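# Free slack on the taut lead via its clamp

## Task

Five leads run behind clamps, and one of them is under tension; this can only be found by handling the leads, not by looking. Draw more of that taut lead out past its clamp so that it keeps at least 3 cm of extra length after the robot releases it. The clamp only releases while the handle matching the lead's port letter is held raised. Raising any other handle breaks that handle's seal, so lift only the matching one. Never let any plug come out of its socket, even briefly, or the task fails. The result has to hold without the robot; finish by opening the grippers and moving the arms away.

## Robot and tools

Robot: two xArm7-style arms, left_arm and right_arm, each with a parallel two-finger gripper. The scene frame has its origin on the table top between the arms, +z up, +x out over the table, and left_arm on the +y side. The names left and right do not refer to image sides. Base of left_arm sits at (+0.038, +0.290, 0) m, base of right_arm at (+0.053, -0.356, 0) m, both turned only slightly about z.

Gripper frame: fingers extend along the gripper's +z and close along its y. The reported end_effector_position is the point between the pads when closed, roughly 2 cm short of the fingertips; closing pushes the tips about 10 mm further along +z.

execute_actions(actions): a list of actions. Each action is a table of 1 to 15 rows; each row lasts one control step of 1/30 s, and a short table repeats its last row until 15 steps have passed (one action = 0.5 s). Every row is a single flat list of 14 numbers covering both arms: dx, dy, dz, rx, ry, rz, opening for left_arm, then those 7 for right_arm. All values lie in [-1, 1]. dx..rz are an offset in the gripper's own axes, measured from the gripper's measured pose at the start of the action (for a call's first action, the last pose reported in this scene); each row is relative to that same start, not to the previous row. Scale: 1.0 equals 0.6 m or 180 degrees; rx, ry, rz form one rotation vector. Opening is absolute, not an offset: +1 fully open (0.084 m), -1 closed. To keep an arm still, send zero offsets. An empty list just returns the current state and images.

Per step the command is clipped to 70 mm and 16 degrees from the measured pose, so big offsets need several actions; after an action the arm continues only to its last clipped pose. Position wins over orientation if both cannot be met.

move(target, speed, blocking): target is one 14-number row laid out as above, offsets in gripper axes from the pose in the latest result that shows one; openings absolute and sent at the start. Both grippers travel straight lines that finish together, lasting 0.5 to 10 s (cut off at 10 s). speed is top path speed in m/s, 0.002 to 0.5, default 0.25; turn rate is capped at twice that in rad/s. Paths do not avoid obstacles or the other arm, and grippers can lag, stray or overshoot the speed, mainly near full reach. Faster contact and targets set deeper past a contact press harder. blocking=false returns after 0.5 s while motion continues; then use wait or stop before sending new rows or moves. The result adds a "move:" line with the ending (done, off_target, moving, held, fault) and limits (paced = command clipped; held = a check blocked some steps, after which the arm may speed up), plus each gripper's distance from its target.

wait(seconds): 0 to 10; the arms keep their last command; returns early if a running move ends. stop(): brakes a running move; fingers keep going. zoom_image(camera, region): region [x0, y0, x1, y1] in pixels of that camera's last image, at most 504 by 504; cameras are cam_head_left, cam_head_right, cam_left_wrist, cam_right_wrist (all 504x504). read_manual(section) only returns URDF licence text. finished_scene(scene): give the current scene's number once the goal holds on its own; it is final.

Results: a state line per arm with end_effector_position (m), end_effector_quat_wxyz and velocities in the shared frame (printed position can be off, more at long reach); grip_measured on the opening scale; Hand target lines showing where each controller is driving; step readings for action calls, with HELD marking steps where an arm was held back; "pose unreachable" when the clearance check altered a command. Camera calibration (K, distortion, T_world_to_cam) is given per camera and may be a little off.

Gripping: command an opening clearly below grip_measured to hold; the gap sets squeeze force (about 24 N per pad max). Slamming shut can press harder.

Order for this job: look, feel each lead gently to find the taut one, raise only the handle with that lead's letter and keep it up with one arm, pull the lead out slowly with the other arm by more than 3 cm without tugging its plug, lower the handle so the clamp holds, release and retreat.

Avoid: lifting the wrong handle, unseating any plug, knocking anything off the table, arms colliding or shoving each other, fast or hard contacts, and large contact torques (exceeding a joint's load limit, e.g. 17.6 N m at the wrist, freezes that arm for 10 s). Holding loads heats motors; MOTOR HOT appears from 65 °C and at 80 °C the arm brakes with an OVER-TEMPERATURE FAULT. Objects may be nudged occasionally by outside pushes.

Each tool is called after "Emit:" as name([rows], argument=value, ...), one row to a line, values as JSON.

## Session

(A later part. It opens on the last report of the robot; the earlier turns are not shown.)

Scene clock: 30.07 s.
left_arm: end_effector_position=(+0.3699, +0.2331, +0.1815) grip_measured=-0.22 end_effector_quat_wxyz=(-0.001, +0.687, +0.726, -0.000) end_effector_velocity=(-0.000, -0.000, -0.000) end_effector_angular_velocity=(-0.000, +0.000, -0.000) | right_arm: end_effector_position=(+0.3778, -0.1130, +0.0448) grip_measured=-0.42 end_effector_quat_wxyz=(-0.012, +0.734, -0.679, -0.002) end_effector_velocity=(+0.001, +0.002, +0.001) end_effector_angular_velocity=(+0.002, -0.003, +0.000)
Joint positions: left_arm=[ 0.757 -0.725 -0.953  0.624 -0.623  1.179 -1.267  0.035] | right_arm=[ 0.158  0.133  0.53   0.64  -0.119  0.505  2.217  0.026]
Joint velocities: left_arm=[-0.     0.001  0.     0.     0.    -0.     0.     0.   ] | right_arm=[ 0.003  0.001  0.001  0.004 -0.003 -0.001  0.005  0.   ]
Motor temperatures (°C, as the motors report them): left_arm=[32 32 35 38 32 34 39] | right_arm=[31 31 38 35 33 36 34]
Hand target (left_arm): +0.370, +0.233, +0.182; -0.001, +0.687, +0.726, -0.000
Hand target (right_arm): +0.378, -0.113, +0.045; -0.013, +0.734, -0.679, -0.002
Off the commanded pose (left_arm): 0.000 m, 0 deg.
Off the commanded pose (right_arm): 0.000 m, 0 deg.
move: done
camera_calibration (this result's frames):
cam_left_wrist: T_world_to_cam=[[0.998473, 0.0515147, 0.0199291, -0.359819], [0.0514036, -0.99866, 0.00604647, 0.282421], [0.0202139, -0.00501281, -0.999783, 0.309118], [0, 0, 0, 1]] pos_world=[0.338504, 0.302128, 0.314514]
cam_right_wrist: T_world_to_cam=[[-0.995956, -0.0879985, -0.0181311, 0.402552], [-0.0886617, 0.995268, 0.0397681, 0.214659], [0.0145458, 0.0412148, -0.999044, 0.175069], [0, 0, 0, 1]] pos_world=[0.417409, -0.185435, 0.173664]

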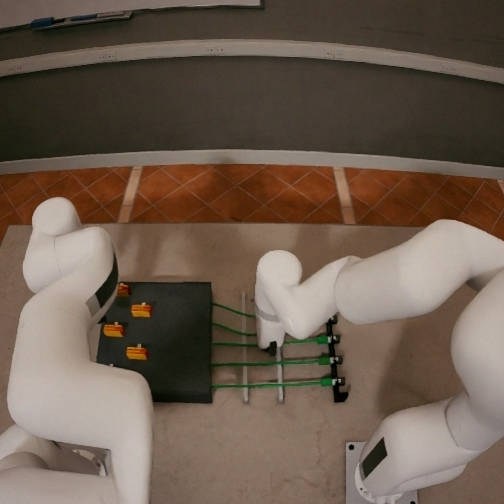

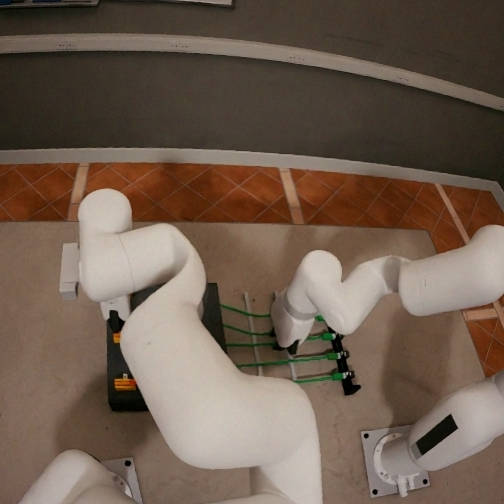

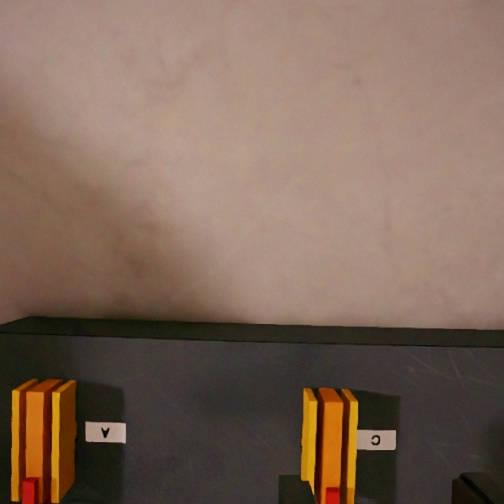

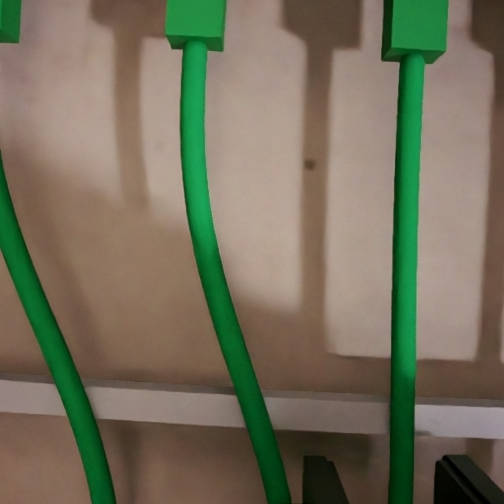

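Emit:
move(target=[0,0,0.147,0,0,0,-0.2,-0.015,0,0.007,0,0,0,-0.4], speed=0.1)

Emit:
move(target=[0,0,0,0,0,0,-1,0,0,0,0,0,0,-1])

Emit:
move(target=[0,0,-0.03,0,0,0,-1,0,0,0,0,0,0,-1], speed=0.03)

Emit:
move(target=[0,0,0,0,0,0,-1,0.04,0,-0.03,0,0,0,-1], speed=0.03)

Scene clock: 32.10 s.
left_arm: end_effector_position=(+0.3695, +0.2330, +0.0938) grip_measured=-0.22 end_effector_quat_wxyz=(-0.001, +0.687, +0.726, -0.000) end_effector_velocity=(+0.001, +0.000, -0.003) end_effector_angular_velocity=(+0.001, +0.001, +0.000) | right_arm: end_effector_position=(+0.3772, -0.1039, +0.0408) grip_measured=-0.42 end_effector_quat_wxyz=(-0.012, +0.734, -0.679, -0.003) end_effector_velocity=(+0.000, +0.000, +0.000) end_effector_angular_velocity=(+0.001, -0.001, -0.001)
Joint positions: left_arm=[ 0.862 -0.567 -1.212  0.499 -0.721  0.864 -1.252  0.035] | right_arm=[ 0.177  0.162  0.527  0.657 -0.15   0.499  2.258  0.026]
Joint velocities: left_arm=[ 0.016  0.012 -0.018  0.002  0.003 -0.013 -0.002 -0.   ] | right_arm=[ 0.    -0.     0.001  0.    -0.    -0.001  0.002 -0.   ]
Motor temperatures (°C, as the motors report them): left_arm=[32 32 35 38 32 34 39] | right_arm=[31 31 38 35 33 36 34]
Hand target (left_arm): +0.370, +0.233, +0.093; -0.001, +0.687, +0.726, -0.000
Hand target (right_arm): +0.377, -0.104, +0.041; -0.012, +0.734, -0.679, -0.003
Off the commanded pose (left_arm): 0.001 m, 0 deg.
Off the commanded pose (right_arm): 0.000 m, 0 deg.
move: done
camera_calibration (this result's frames):
cam_left_wrist: T_world_to_cam=[[0.998488, 0.0510321, 0.0204366, -0.357664], [0.0509207, -0.998685, 0.00593326, 0.283094], [0.0207125, -0.00488364, -0.999774, 0.221248], [0, 0, 0, 1]] pos_world=[0.338125, 0.302055, 0.226827]
cam_right_wrist: T_world_to_cam=[[-0.995959, -0.0879747, -0.0180835, 0.402638], [-0.088639, 0.995261, 0.0399802, 0.205708], [0.0144805, 0.0414215, -0.999037, 0.170756], [0, 0, 0, 1]] pos_world=[0.416772, -0.176384, 0.169648]

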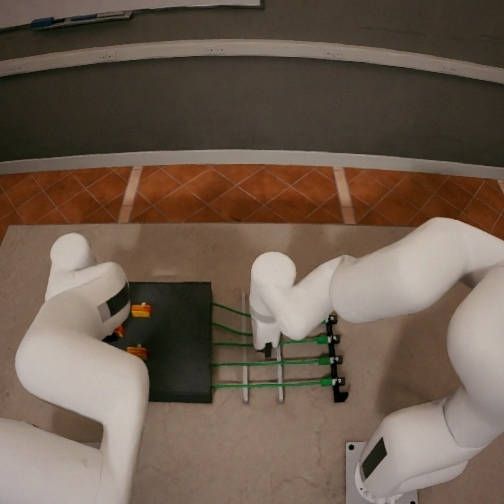

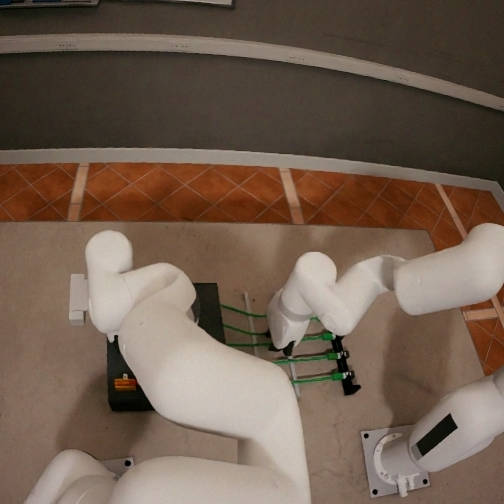

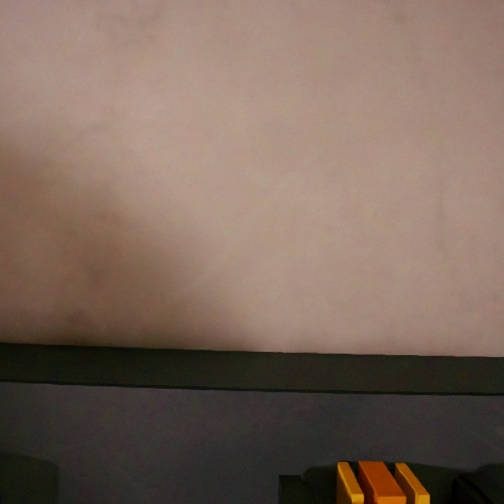

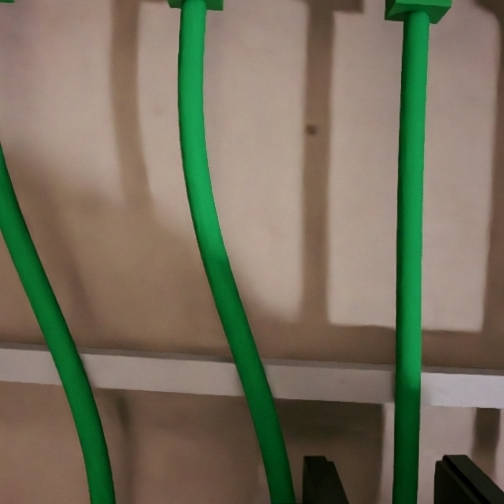

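Scene clock: 32.60 s.
left_arm: end_effector_position=(+0.3689, +0.2329, +0.0935) grip_measured=-0.75 end_effector_quat_wxyz=(-0.002, +0.688, +0.726, -0.001) end_effector_velocity=(+0.001, +0.000, +0.000) end_effector_angular_velocity=(-0.001, -0.002, +0.004) | right_arm: end_effector_position=(+0.3772, -0.1039, +0.0408) grip_measured=-0.88 end_effector_quat_wxyz=(-0.012, +0.734, -0.679, -0.002) end_effector_velocity=(+0.000, -0.001, -0.000) end_effector_angular_velocity=(-0.000, +0.001, -0.002)
Joint positions: left_arm=[ 0.861 -0.567 -1.213  0.498 -0.721  0.866 -1.252  0.011] | right_arm=[ 0.177  0.162  0.527  0.657 -0.15   0.499  2.258  0.005]
Joint velocities: left_arm=[ 0.002 -0.001 -0.     0.    -0.002 -0.001 -0.001  0.   ] | right_arm=[-0.002  0.001 -0.    -0.     0.    -0.    -0.001 -0.   ]
Motor temperatures (°C, as the motors report them): left_arm=[32 32 35 38 32 34 39] | right_arm=[31 31 38 35 33 36 34]
Hand target (left_arm): +0.370, +0.233, +0.094; -0.001, +0.687, +0.726, -0.000
Hand target (right_arm): +0.377, -0.104, +0.041; -0.012, +0.734, -0.679, -0.003
Off the commanded pose (left_arm): 0.001 m, 0 deg.
Off the commanded pose (right_arm): 0.000 m, 0 deg.
move: done
camera_calibration (this result's frames):
cam_left_wrist: T_world_to_cam=[[0.998553, 0.050492, 0.0184836, -0.356719], [0.0503898, -0.998712, 0.00595064, 0.283248], [0.0187603, -0.00501065, -0.999811, 0.221642], [0, 0, 0, 1]] pos_world=[0.337772, 0.302006, 0.226508]
cam_right_wrist: T_world_to_cam=[[-0.995952, -0.0880259, -0.0181957, 0.402665], [-0.088696, 0.995253, 0.0400591, 0.205677], [0.0145831, 0.0415108, -0.999032, 0.170754], [0, 0, 0, 1]] pos_world=[0.416787, -0.176344, 0.169676]

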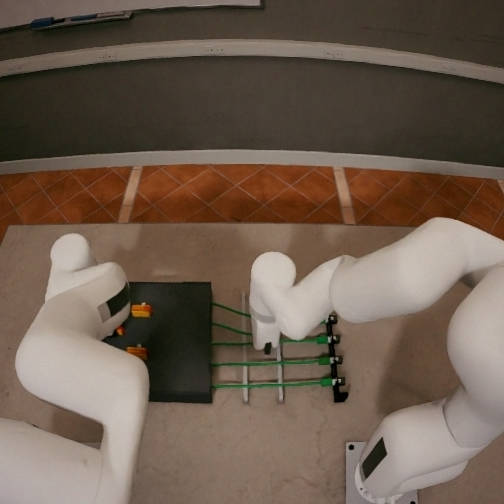

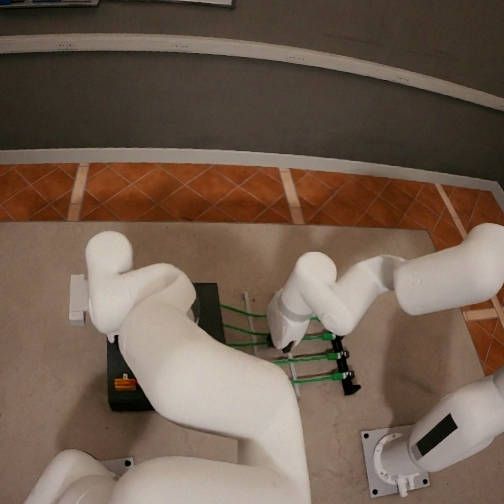

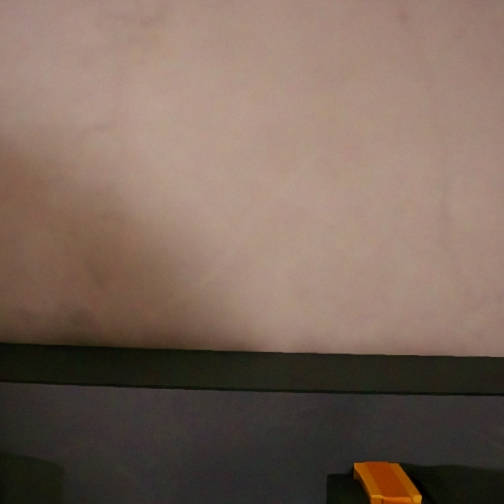

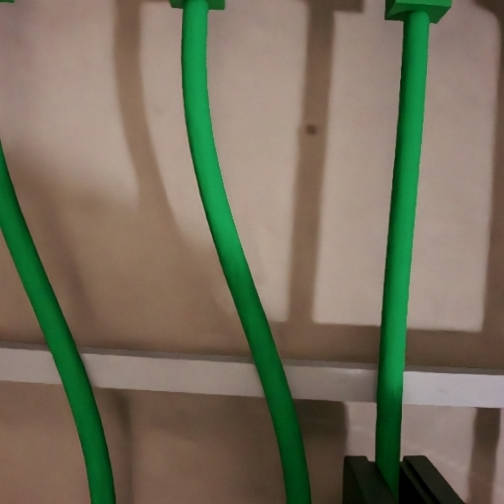

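Scene clock: 33.63 s.
left_arm: end_effector_position=(+0.3689, +0.2328, +0.1111) grip_measured=-0.75 end_effector_quat_wxyz=(-0.002, +0.688, +0.726, -0.001) end_effector_velocity=(+0.000, -0.000, +0.003) end_effector_angular_velocity=(-0.000, -0.001, -0.000) | right_arm: end_effector_position=(+0.3772, -0.1039, +0.0408) grip_measured=-0.88 end_effector_quat_wxyz=(-0.012, +0.734, -0.679, -0.002) end_effector_velocity=(-0.000, +0.000, -0.000) end_effector_angular_velocity=(+0.000, +0.001, -0.000)
Joint positions: left_arm=[ 0.825 -0.611 -1.147  0.517 -0.705  0.937 -1.253  0.011] | right_arm=[ 0.177  0.162  0.527  0.657 -0.15   0.499  2.258  0.005]
Joint velocities: left_arm=[-0.005 -0.007  0.01   0.003  0.001  0.01   0.    -0.   ] | right_arm=[-0.001  0.001  0.002 -0.    -0.    -0.     0.001 -0.   ]
Motor temperatures (°C, as the motors report them): left_arm=[32 32 35 38 32 34 39] | right_arm=[31 31 38 35 33 36 34]
Hand target (left_arm): +0.369, +0.233, +0.111; -0.002, +0.688, +0.726, -0.001
Hand target (right_arm): +0.377, -0.104, +0.041; -0.012, +0.734, -0.679, -0.002
Off the commanded pose (left_arm): 0.000 m, 0 deg.
Off the commanded pose (right_arm): 0.000 m, 0 deg.
move: done
camera_calibration (this result's frames):
cam_left_wrist: T_world_to_cam=[[0.998561, 0.0504695, 0.0181236, -0.357026], [0.050366, -0.998712, 0.00612298, 0.283042], [0.0184093, -0.00520136, -0.999817, 0.239437], [0, 0, 0, 1]] pos_world=[0.337848, 0.301942, 0.24413]
cam_right_wrist: T_world_to_cam=[[-0.995952, -0.0880256, -0.0181956, 0.402665], [-0.0886957, 0.995253, 0.0400591, 0.205677], [0.014583, 0.0415108, -0.999032, 0.170754], [0, 0, 0, 1]] pos_world=[0.416787, -0.176344, 0.169676]

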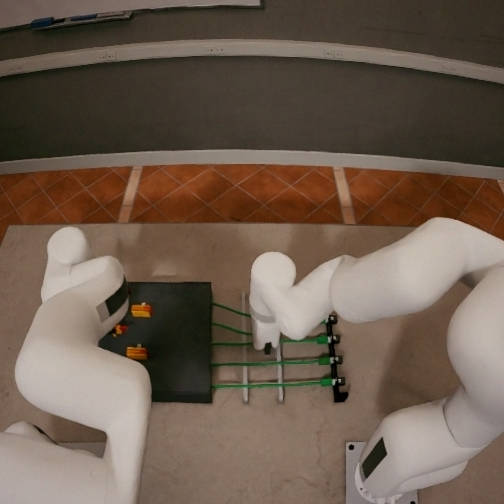

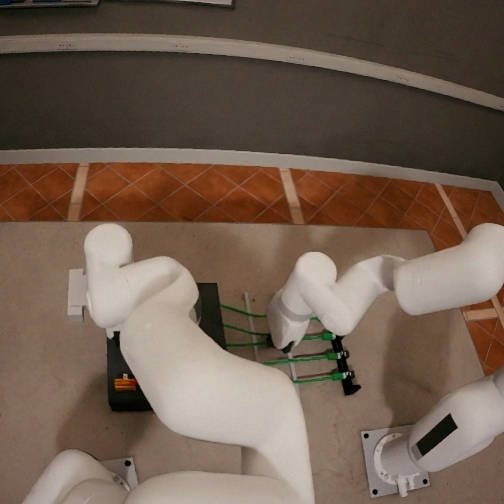

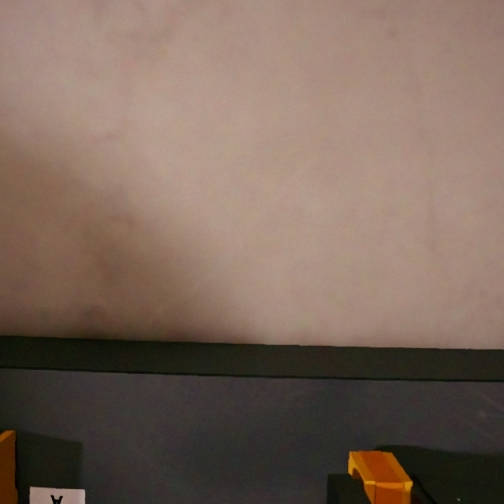

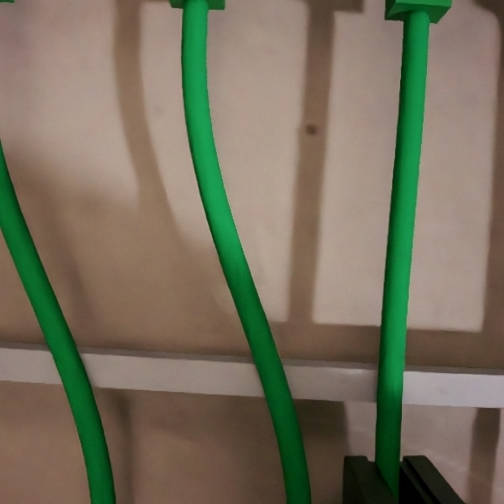

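Scene clock: 35.03 s.
left_arm: end_effector_position=(+0.3689, +0.2328, +0.1111) grip_measured=-0.76 end_effector_quat_wxyz=(-0.002, +0.688, +0.726, -0.001) end_effector_velocity=(+0.000, -0.000, +0.000) end_effector_angular_velocity=(+0.000, -0.001, +0.000) | right_arm: end_effector_position=(+0.3789, -0.1281, +0.0581) grip_measured=-0.88 end_effector_quat_wxyz=(-0.012, +0.734, -0.679, -0.002) end_effector_velocity=(-0.000, -0.002, +0.001) end_effector_angular_velocity=(+0.001, +0.002, -0.001)
Joint positions: left_arm=[ 0.825 -0.611 -1.147  0.517 -0.705  0.937 -1.253  0.011] | right_arm=[ 0.129  0.064  0.534  0.616 -0.045  0.538  2.131  0.005]
Joint velocities: left_arm=[-0.    -0.    -0.    -0.    -0.    -0.001 -0.    -0.   ] | right_arm=[-0.002 -0.008 -0.002 -0.004  0.012  0.004 -0.013 -0.   ]
Motor temperatures (°C, as the motors report them): left_arm=[32 32 35 38 32 34 39] | right_arm=[31 31 38 35 33 36 34]
Hand target (left_arm): +0.369, +0.233, +0.111; -0.002, +0.688, +0.726, -0.001
Hand target (right_arm): +0.379, -0.128, +0.058; -0.012, +0.734, -0.679, -0.002
Off the commanded pose (left_arm): 0.000 m, 0 deg.
Off the commanded pose (right_arm): 0.000 m, 0 deg.
move: done
camera_calibration (this result's frames):
cam_left_wrist: T_world_to_cam=[[0.998561, 0.0504697, 0.0181578, -0.357044], [0.0503659, -0.998712, 0.00612641, 0.283041], [0.0184436, -0.00520306, -0.999816, 0.239444], [0, 0, 0, 1]] pos_world=[0.337858, 0.301942, 0.24415]
cam_right_wrist: T_world_to_cam=[[-0.995956, -0.0879499, -0.01833, 0.402518], [-0.0886121, 0.995297, 0.0391457, 0.229255], [0.0148009, 0.0406117, -0.999065, 0.188774], [0, 0, 0, 1]] pos_world=[0.418411, -0.200442, 0.187001]

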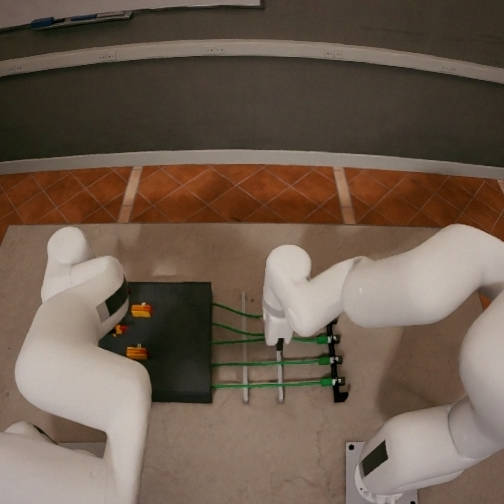

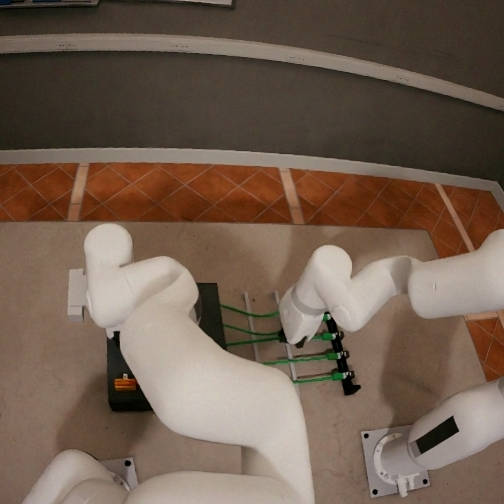

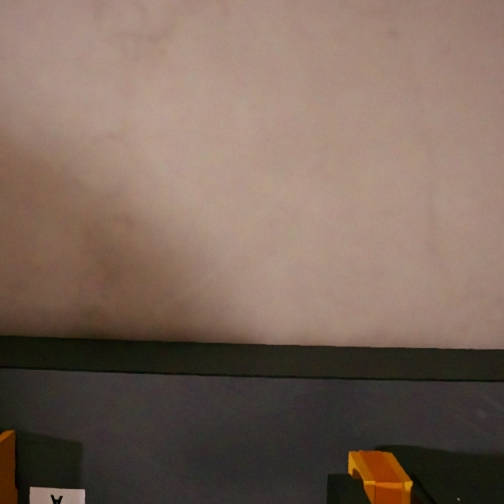

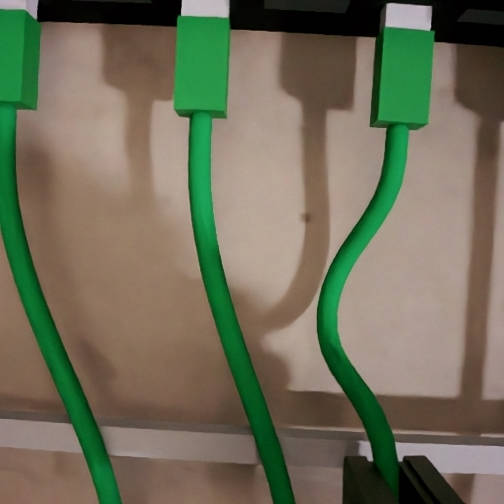

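Emit:
move(target=[0,0,0,0,0,0,-1,0.037,0,-0.027,0,0,0,-1], speed=0.03)

Emit:
move(target=[0,0,0.029,0,0,0,-1,0,0,0,0,0,0,-1], speed=0.03)

Emit:
move(target=[0,0,0,0,0,0,-0.2,-0.02,0,0.02,0,0,0,-1], speed=0.04)

Emit:
move(target=[0,0,0,0,0,0,-0.2,0,0,0,0,0,0,-0.3])

Emit:
move(target=[0,0,-0.25,0,0,0,-0.2,0,0,-0.3,0,0,0,-0.3], speed=0.15)

Scene clock: 36.77 s.
left_arm: end_effector_position=(+0.3689, +0.2328, +0.1111) grip_measured=-0.76 end_effector_quat_wxyz=(-0.002, +0.688, +0.726, -0.001) end_effector_velocity=(+0.000, -0.000, -0.000) end_effector_angular_velocity=(+0.000, -0.000, -0.000) | right_arm: end_effector_position=(+0.3804, -0.1505, +0.0736) grip_measured=-0.88 end_effector_quat_wxyz=(-0.012, +0.734, -0.679, -0.002) end_effector_velocity=(+0.000, -0.002, +0.002) end_effector_angular_velocity=(+0.001, -0.001, -0.001)
Joint positions: left_arm=[ 0.825 -0.611 -1.147  0.517 -0.705  0.937 -1.253  0.011] | right_arm=[ 0.103 -0.022  0.518  0.586  0.038  0.583  2.02   0.005]
Joint velocities: left_arm=[ 0.    -0.    -0.001  0.    -0.    -0.     0.    -0.   ] | right_arm=[-0.001 -0.009 -0.005 -0.003  0.008  0.004 -0.012  0.   ]
Motor temperatures (°C, as the motors report them): left_arm=[32 32 35 38 32 34 39] | right_arm=[31 31 38 35 33 36 34]
Hand target (left_arm): +0.369, +0.233, +0.111; -0.002, +0.688, +0.726, -0.001
Hand target (right_arm): +0.380, -0.151, +0.074; -0.012, +0.734, -0.679, -0.002
Off the commanded pose (left_arm): 0.000 m, 0 deg.
Off the commanded pose (right_arm): 0.000 m, 0 deg.
move: done
camera_calibration (this result's frames):
cam_left_wrist: T_world_to_cam=[[0.998561, 0.0504697, 0.0181522, -0.357041], [0.050366, -0.998712, 0.0061258, 0.283041], [0.018438, -0.00520273, -0.999816, 0.239443], [0, 0, 0, 1]] pos_world=[0.337856, 0.301942, 0.244146]
cam_right_wrist: T_world_to_cam=[[-0.995967, -0.0878223, -0.0183448, 0.402381], [-0.088473, 0.995341, 0.0383224, 0.251078], [0.0148938, 0.0397908, -0.999097, 0.205002], [0, 0, 0, 1]] pos_world=[0.419918, -0.222727, 0.202576]

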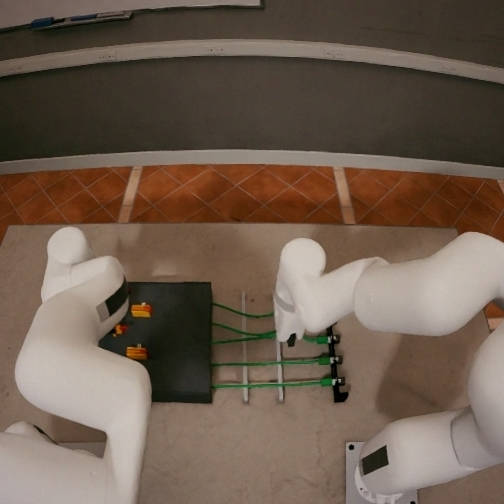

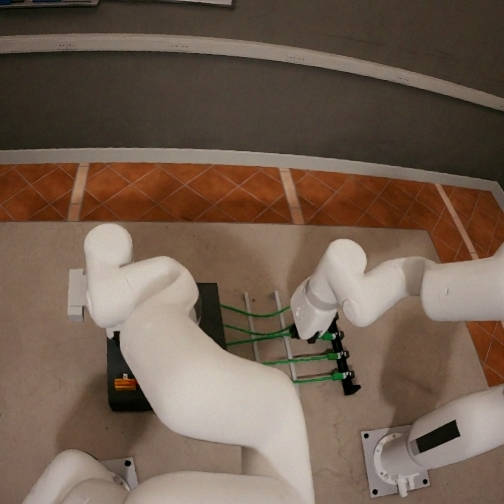

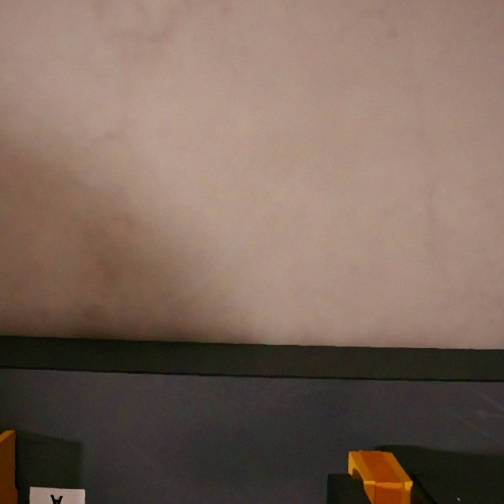

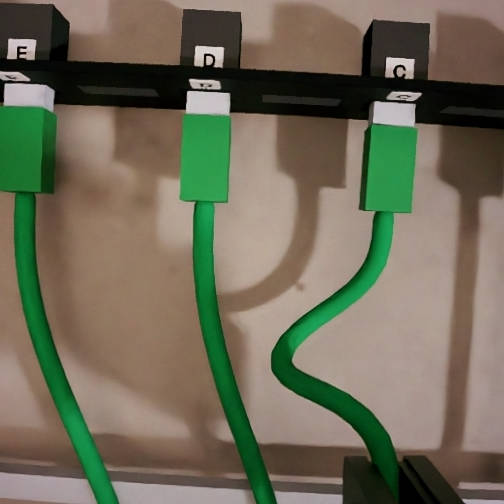

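Scene clock: 37.80 s.
left_arm: end_effector_position=(+0.3689, +0.2328, +0.0941) grip_measured=-0.75 end_effector_quat_wxyz=(-0.002, +0.688, +0.726, -0.001) end_effector_velocity=(+0.000, -0.000, -0.002) end_effector_angular_velocity=(-0.001, +0.001, -0.000) | right_arm: end_effector_position=(+0.3804, -0.1505, +0.0736) grip_measured=-0.88 end_effector_quat_wxyz=(-0.012, +0.734, -0.679, -0.002) end_effector_velocity=(-0.001, +0.001, -0.000) end_effector_angular_velocity=(+0.001, +0.001, +0.002)
Joint positions: left_arm=[ 0.86  -0.569 -1.21   0.499 -0.721  0.868 -1.252  0.011] | right_arm=[ 0.103 -0.022  0.518  0.586  0.038  0.583  2.02   0.005]
Joint velocities: left_arm=[ 0.008  0.008 -0.011 -0.    -0.001 -0.009 -0.001  0.   ] | right_arm=[ 0.001  0.001  0.002  0.     0.    -0.001  0.001  0.   ]
Motor temperatures (°C, as the motors report them): left_arm=[32 32 35 38 32 34 39] | right_arm=[31 31 38 35 33 36 34]
Hand target (left_arm): +0.369, +0.233, +0.094; -0.002, +0.688, +0.726, -0.001
Hand target (right_arm): +0.380, -0.150, +0.074; -0.012, +0.734, -0.679, -0.002
Off the commanded pose (left_arm): 0.000 m, 0 deg.
Off the commanded pose (right_arm): 0.000 m, 0 deg.
move: done
camera_calibration (this result's frames):
cam_left_wrist: T_world_to_cam=[[0.998555, 0.0504203, 0.0185939, -0.356759], [0.0503151, -0.998715, 0.00608271, 0.283194], [0.0188767, -0.00513837, -0.999809, 0.222318], [0, 0, 0, 1]] pos_world=[0.337798, 0.30196, 0.227186]
cam_right_wrist: T_world_to_cam=[[-0.995972, -0.0877776, -0.0183182, 0.402385], [-0.0884269, 0.995346, 0.0383039, 0.251087], [0.0148707, 0.0397694, -0.999098, 0.205002], [0, 0, 0, 1]] pos_world=[0.419918, -0.22275, 0.202571]

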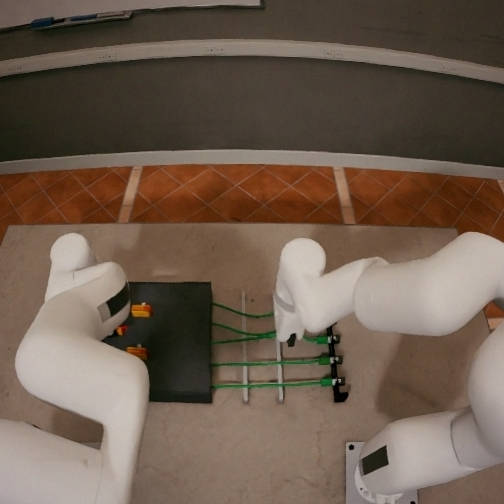

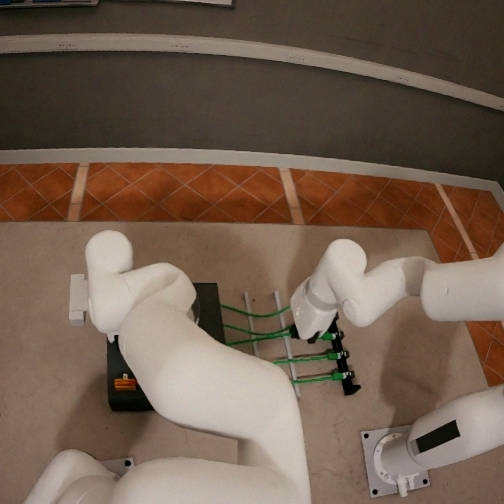

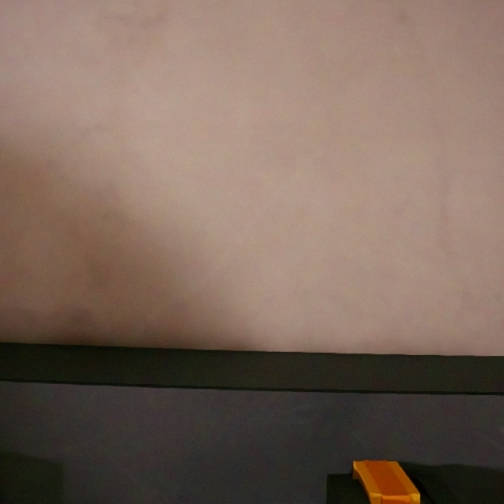

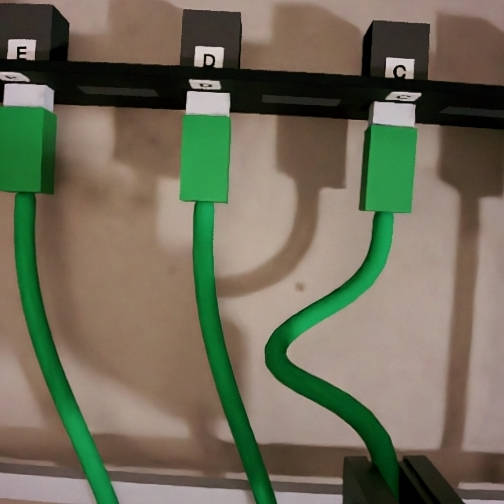

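Scene clock: 38.67 s.
left_arm: end_effector_position=(+0.3689, +0.2328, +0.0942) grip_measured=-0.22 end_effector_quat_wxyz=(-0.002, +0.688, +0.726, -0.001) end_effector_velocity=(+0.000, -0.000, +0.000) end_effector_angular_velocity=(-0.000, -0.001, -0.000) | right_arm: end_effector_position=(+0.3796, -0.1384, +0.0621) grip_measured=-0.88 end_effector_quat_wxyz=(-0.012, +0.734, -0.679, -0.002) end_effector_velocity=(+0.001, +0.002, -0.002) end_effector_angular_velocity=(-0.001, -0.002, -0.001)
Joint positions: left_arm=[ 0.859 -0.569 -1.21   0.499 -0.72   0.868 -1.252  0.035] | right_arm=[ 0.115  0.034  0.529  0.599 -0.014  0.548  2.085  0.005]
Joint velocities: left_arm=[-0.     0.    -0.    -0.    -0.    -0.001  0.     0.   ] | right_arm=[ 0.002  0.011  0.001  0.004 -0.015 -0.006  0.016  0.   ]
Motor temperatures (°C, as the motors report them): left_arm=[32 32 35 38 32 34 39] | right_arm=[31 31 38 35 33 36 34]
Hand target (left_arm): +0.369, +0.233, +0.094; -0.002, +0.688, +0.726, -0.001
Hand target (right_arm): +0.380, -0.138, +0.062; -0.012, +0.734, -0.679, -0.002
Off the commanded pose (left_arm): 0.000 m, 0 deg.
Off the commanded pose (right_arm): 0.000 m, 0 deg.
move: done
camera_calibration (this result's frames):
cam_left_wrist: T_world_to_cam=[[0.998554, 0.0504378, 0.0186179, -0.356774], [0.0503325, -0.998714, 0.00608446, 0.28319], [0.0189008, -0.00513857, -0.999808, 0.222309], [0, 0, 0, 1]] pos_world=[0.337802, 0.301963, 0.227186]
cam_right_wrist: T_world_to_cam=[[-0.995966, -0.0878666, -0.0182012, 0.402369], [-0.0885215, 0.99531, 0.0390007, 0.239441], [0.014689, 0.0404546, -0.999073, 0.193223], [0, 0, 0, 1]] pos_world=[0.419103, -0.21078, 0.191029]

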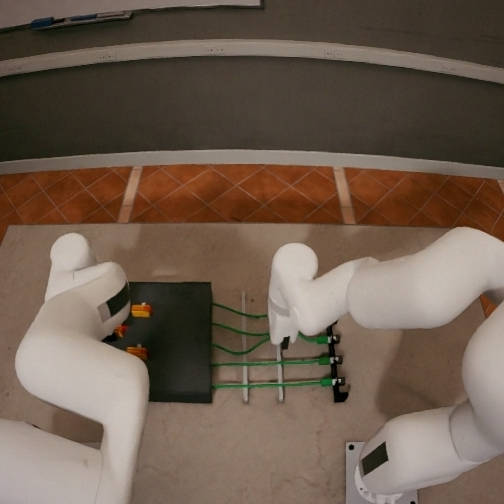

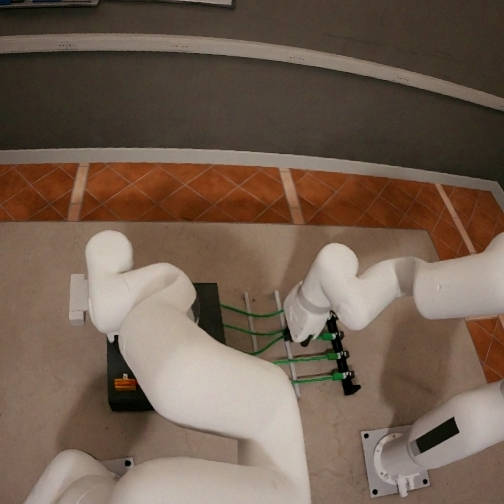

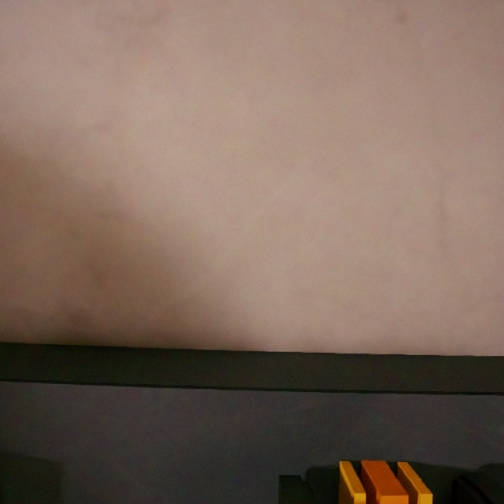

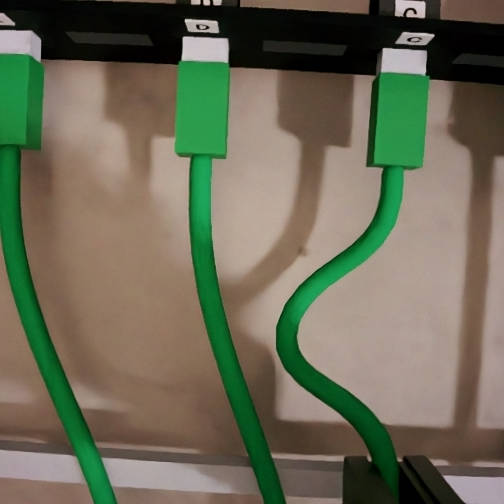

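Scene clock: 39.23 s.
left_arm: end_effector_position=(+0.3689, +0.2328, +0.0942) grip_measured=-0.22 end_effector_quat_wxyz=(-0.002, +0.688, +0.726, -0.001) end_effector_velocity=(-0.000, -0.000, -0.000) end_effector_angular_velocity=(-0.000, +0.001, -0.001) | right_arm: end_effector_position=(+0.3794, -0.1387, +0.0619) grip_measured=-0.32 end_effector_quat_wxyz=(-0.012, +0.734, -0.679, -0.002) end_effector_velocity=(+0.002, +0.002, +0.002) end_effector_angular_velocity=(+0.003, -0.006, +0.003)
Joint positions: left_arm=[ 0.859 -0.569 -1.21   0.499 -0.72   0.868 -1.252  0.035] | right_arm=[ 0.115  0.034  0.528  0.599 -0.014  0.548  2.085  0.03 ]
Joint velocities: left_arm=[-0.     0.001 -0.    -0.     0.     0.     0.     0.   ] | right_arm=[ 0.002 -0.002  0.001  0.003  0.001 -0.002 -0.001  0.   ]
Motor temperatures (°C, as the motors report them): left_arm=[32 32 35 38 32 34 39] | right_arm=[31 31 38 35 33 36 34]
Hand target (left_arm): +0.369, +0.233, +0.094; -0.002, +0.688, +0.726, -0.001
Hand target (right_arm): +0.380, -0.138, +0.062; -0.012, +0.734, -0.679, -0.002
Off the commanded pose (left_arm): 0.000 m, 0 deg.
Off the commanded pose (right_arm): 0.000 m, 0 deg.
move: done
camera_calibration (this result's frames):
cam_left_wrist: T_world_to_cam=[[0.998554, 0.0504378, 0.0186175, -0.356774], [0.0503325, -0.998714, 0.00608446, 0.28319], [0.0189004, -0.0051386, -0.999808, 0.222309], [0, 0, 0, 1]] pos_world=[0.337802, 0.301963, 0.227186]
cam_right_wrist: T_world_to_cam=[[-0.996017, -0.0874193, -0.0175287, 0.402248], [-0.0880426, 0.995366, 0.0386615, 0.239575], [0.0140677, 0.0400508, -0.999099, 0.193234], [0, 0, 0, 1]] pos_world=[0.41902, -0.21104, 0.190849]

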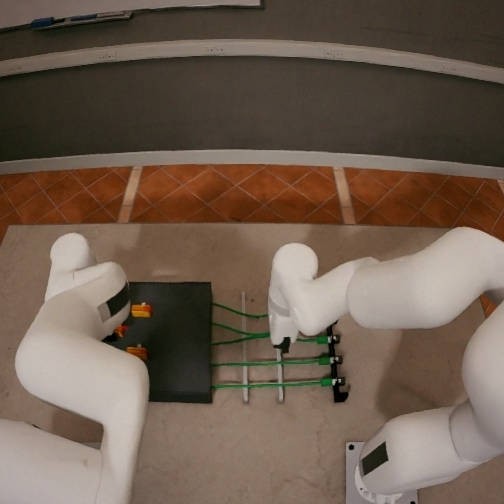

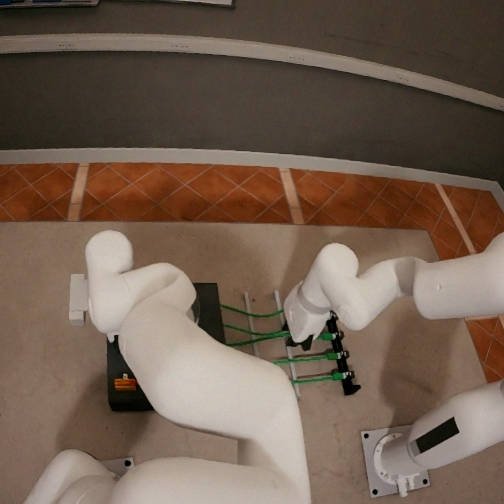

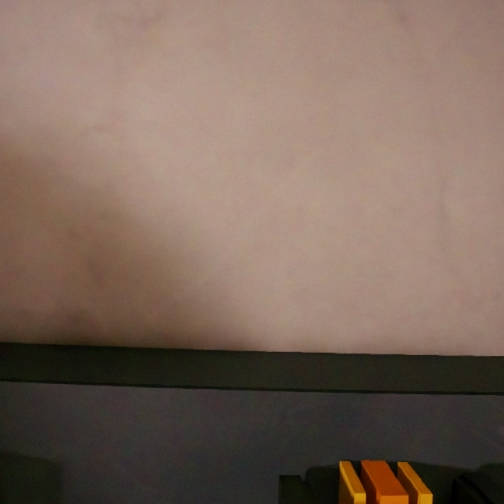

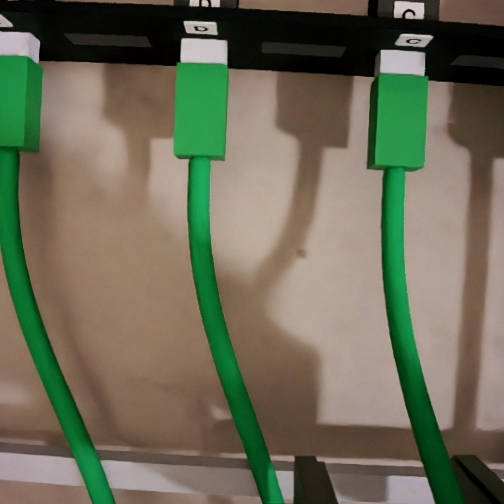

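Scene clock: 41.07 s.
left_arm: end_effector_position=(+0.3696, +0.2330, +0.2436) grip_measured=-0.22 end_effector_quat_wxyz=(-0.002, +0.687, +0.726, -0.001) end_effector_velocity=(-0.000, -0.000, +0.003) end_effector_angular_velocity=(-0.000, -0.000, -0.001) | right_arm: end_effector_position=(+0.3779, -0.1428, +0.2411) grip_measured=-0.32 end_effector_quat_wxyz=(-0.011, +0.734, -0.680, -0.001) end_effector_velocity=(-0.000, +0.001, +0.003) end_effector_angular_velocity=(-0.000, -0.001, +0.002)
Joint positions: left_arm=[ 0.745 -0.759 -0.836  0.754 -0.548  1.36  -1.284  0.035] | right_arm=[ 0.124 -0.337  0.463  0.848  0.173  1.137  1.926  0.03 ]
Joint velocities: left_arm=[-0.001 -0.002  0.004  0.005  0.002  0.007 -0.    -0.   ] | right_arm=[ 0.001 -0.003 -0.001  0.007 -0.     0.009 -0.     0.   ]
Motor temperatures (°C, as the motors report them): left_arm=[32 32 35 38 32 34 39] | right_arm=[31 31 38 35 33 36 34]
Hand target (left_arm): +0.370, +0.233, +0.244; -0.002, +0.687, +0.726, -0.001
Hand target (right_arm): +0.378, -0.143, +0.242; -0.011, +0.734, -0.680, -0.001
Off the commanded pose (left_arm): 0.001 m, 0 deg.
Off the commanded pose (right_arm): 0.001 m, 0 deg.
move: done
camera_calibration (this result's frames):
cam_left_wrist: T_world_to_cam=[[0.998523, 0.0511728, 0.0182339, -0.360247], [0.0510634, -0.998675, 0.00641456, 0.282023], [0.018538, -0.005474, -0.999813, 0.371978], [0, 0, 0, 1]] pos_world=[0.338418, 0.30212, 0.376668]
cam_right_wrist: T_world_to_cam=[[-0.996141, -0.0859987, -0.0175197, 0.403809], [-0.0865862, 0.99559, 0.0361118, 0.236672], [0.0143369, 0.0374894, -0.999194, 0.372063], [0, 0, 0, 1]] pos_world=[0.41741, -0.21485, 0.370291]

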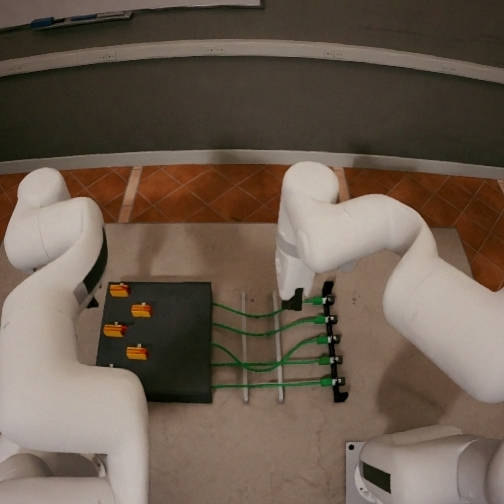

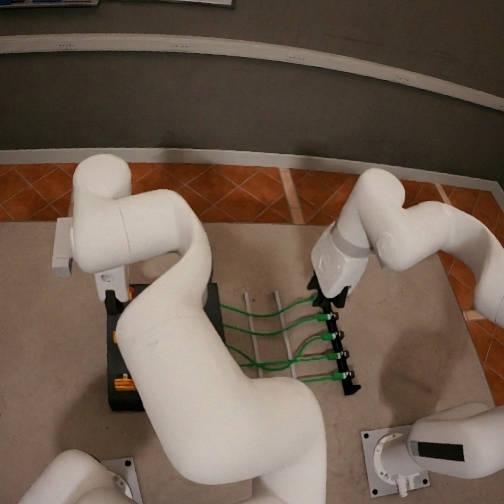

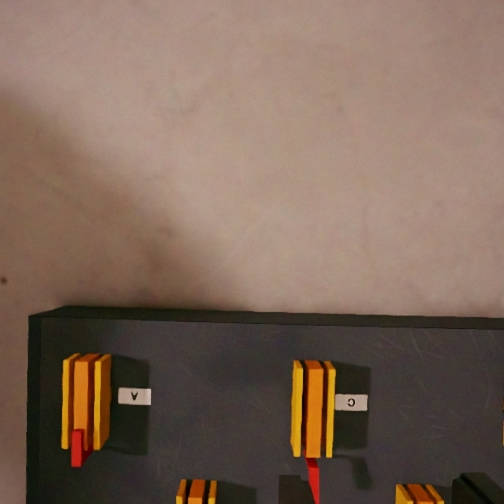

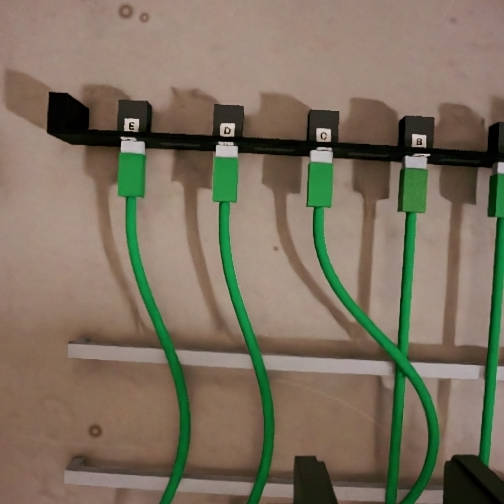

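Emit:
finished_scene(scene=2)

The scene is finished: the task was done.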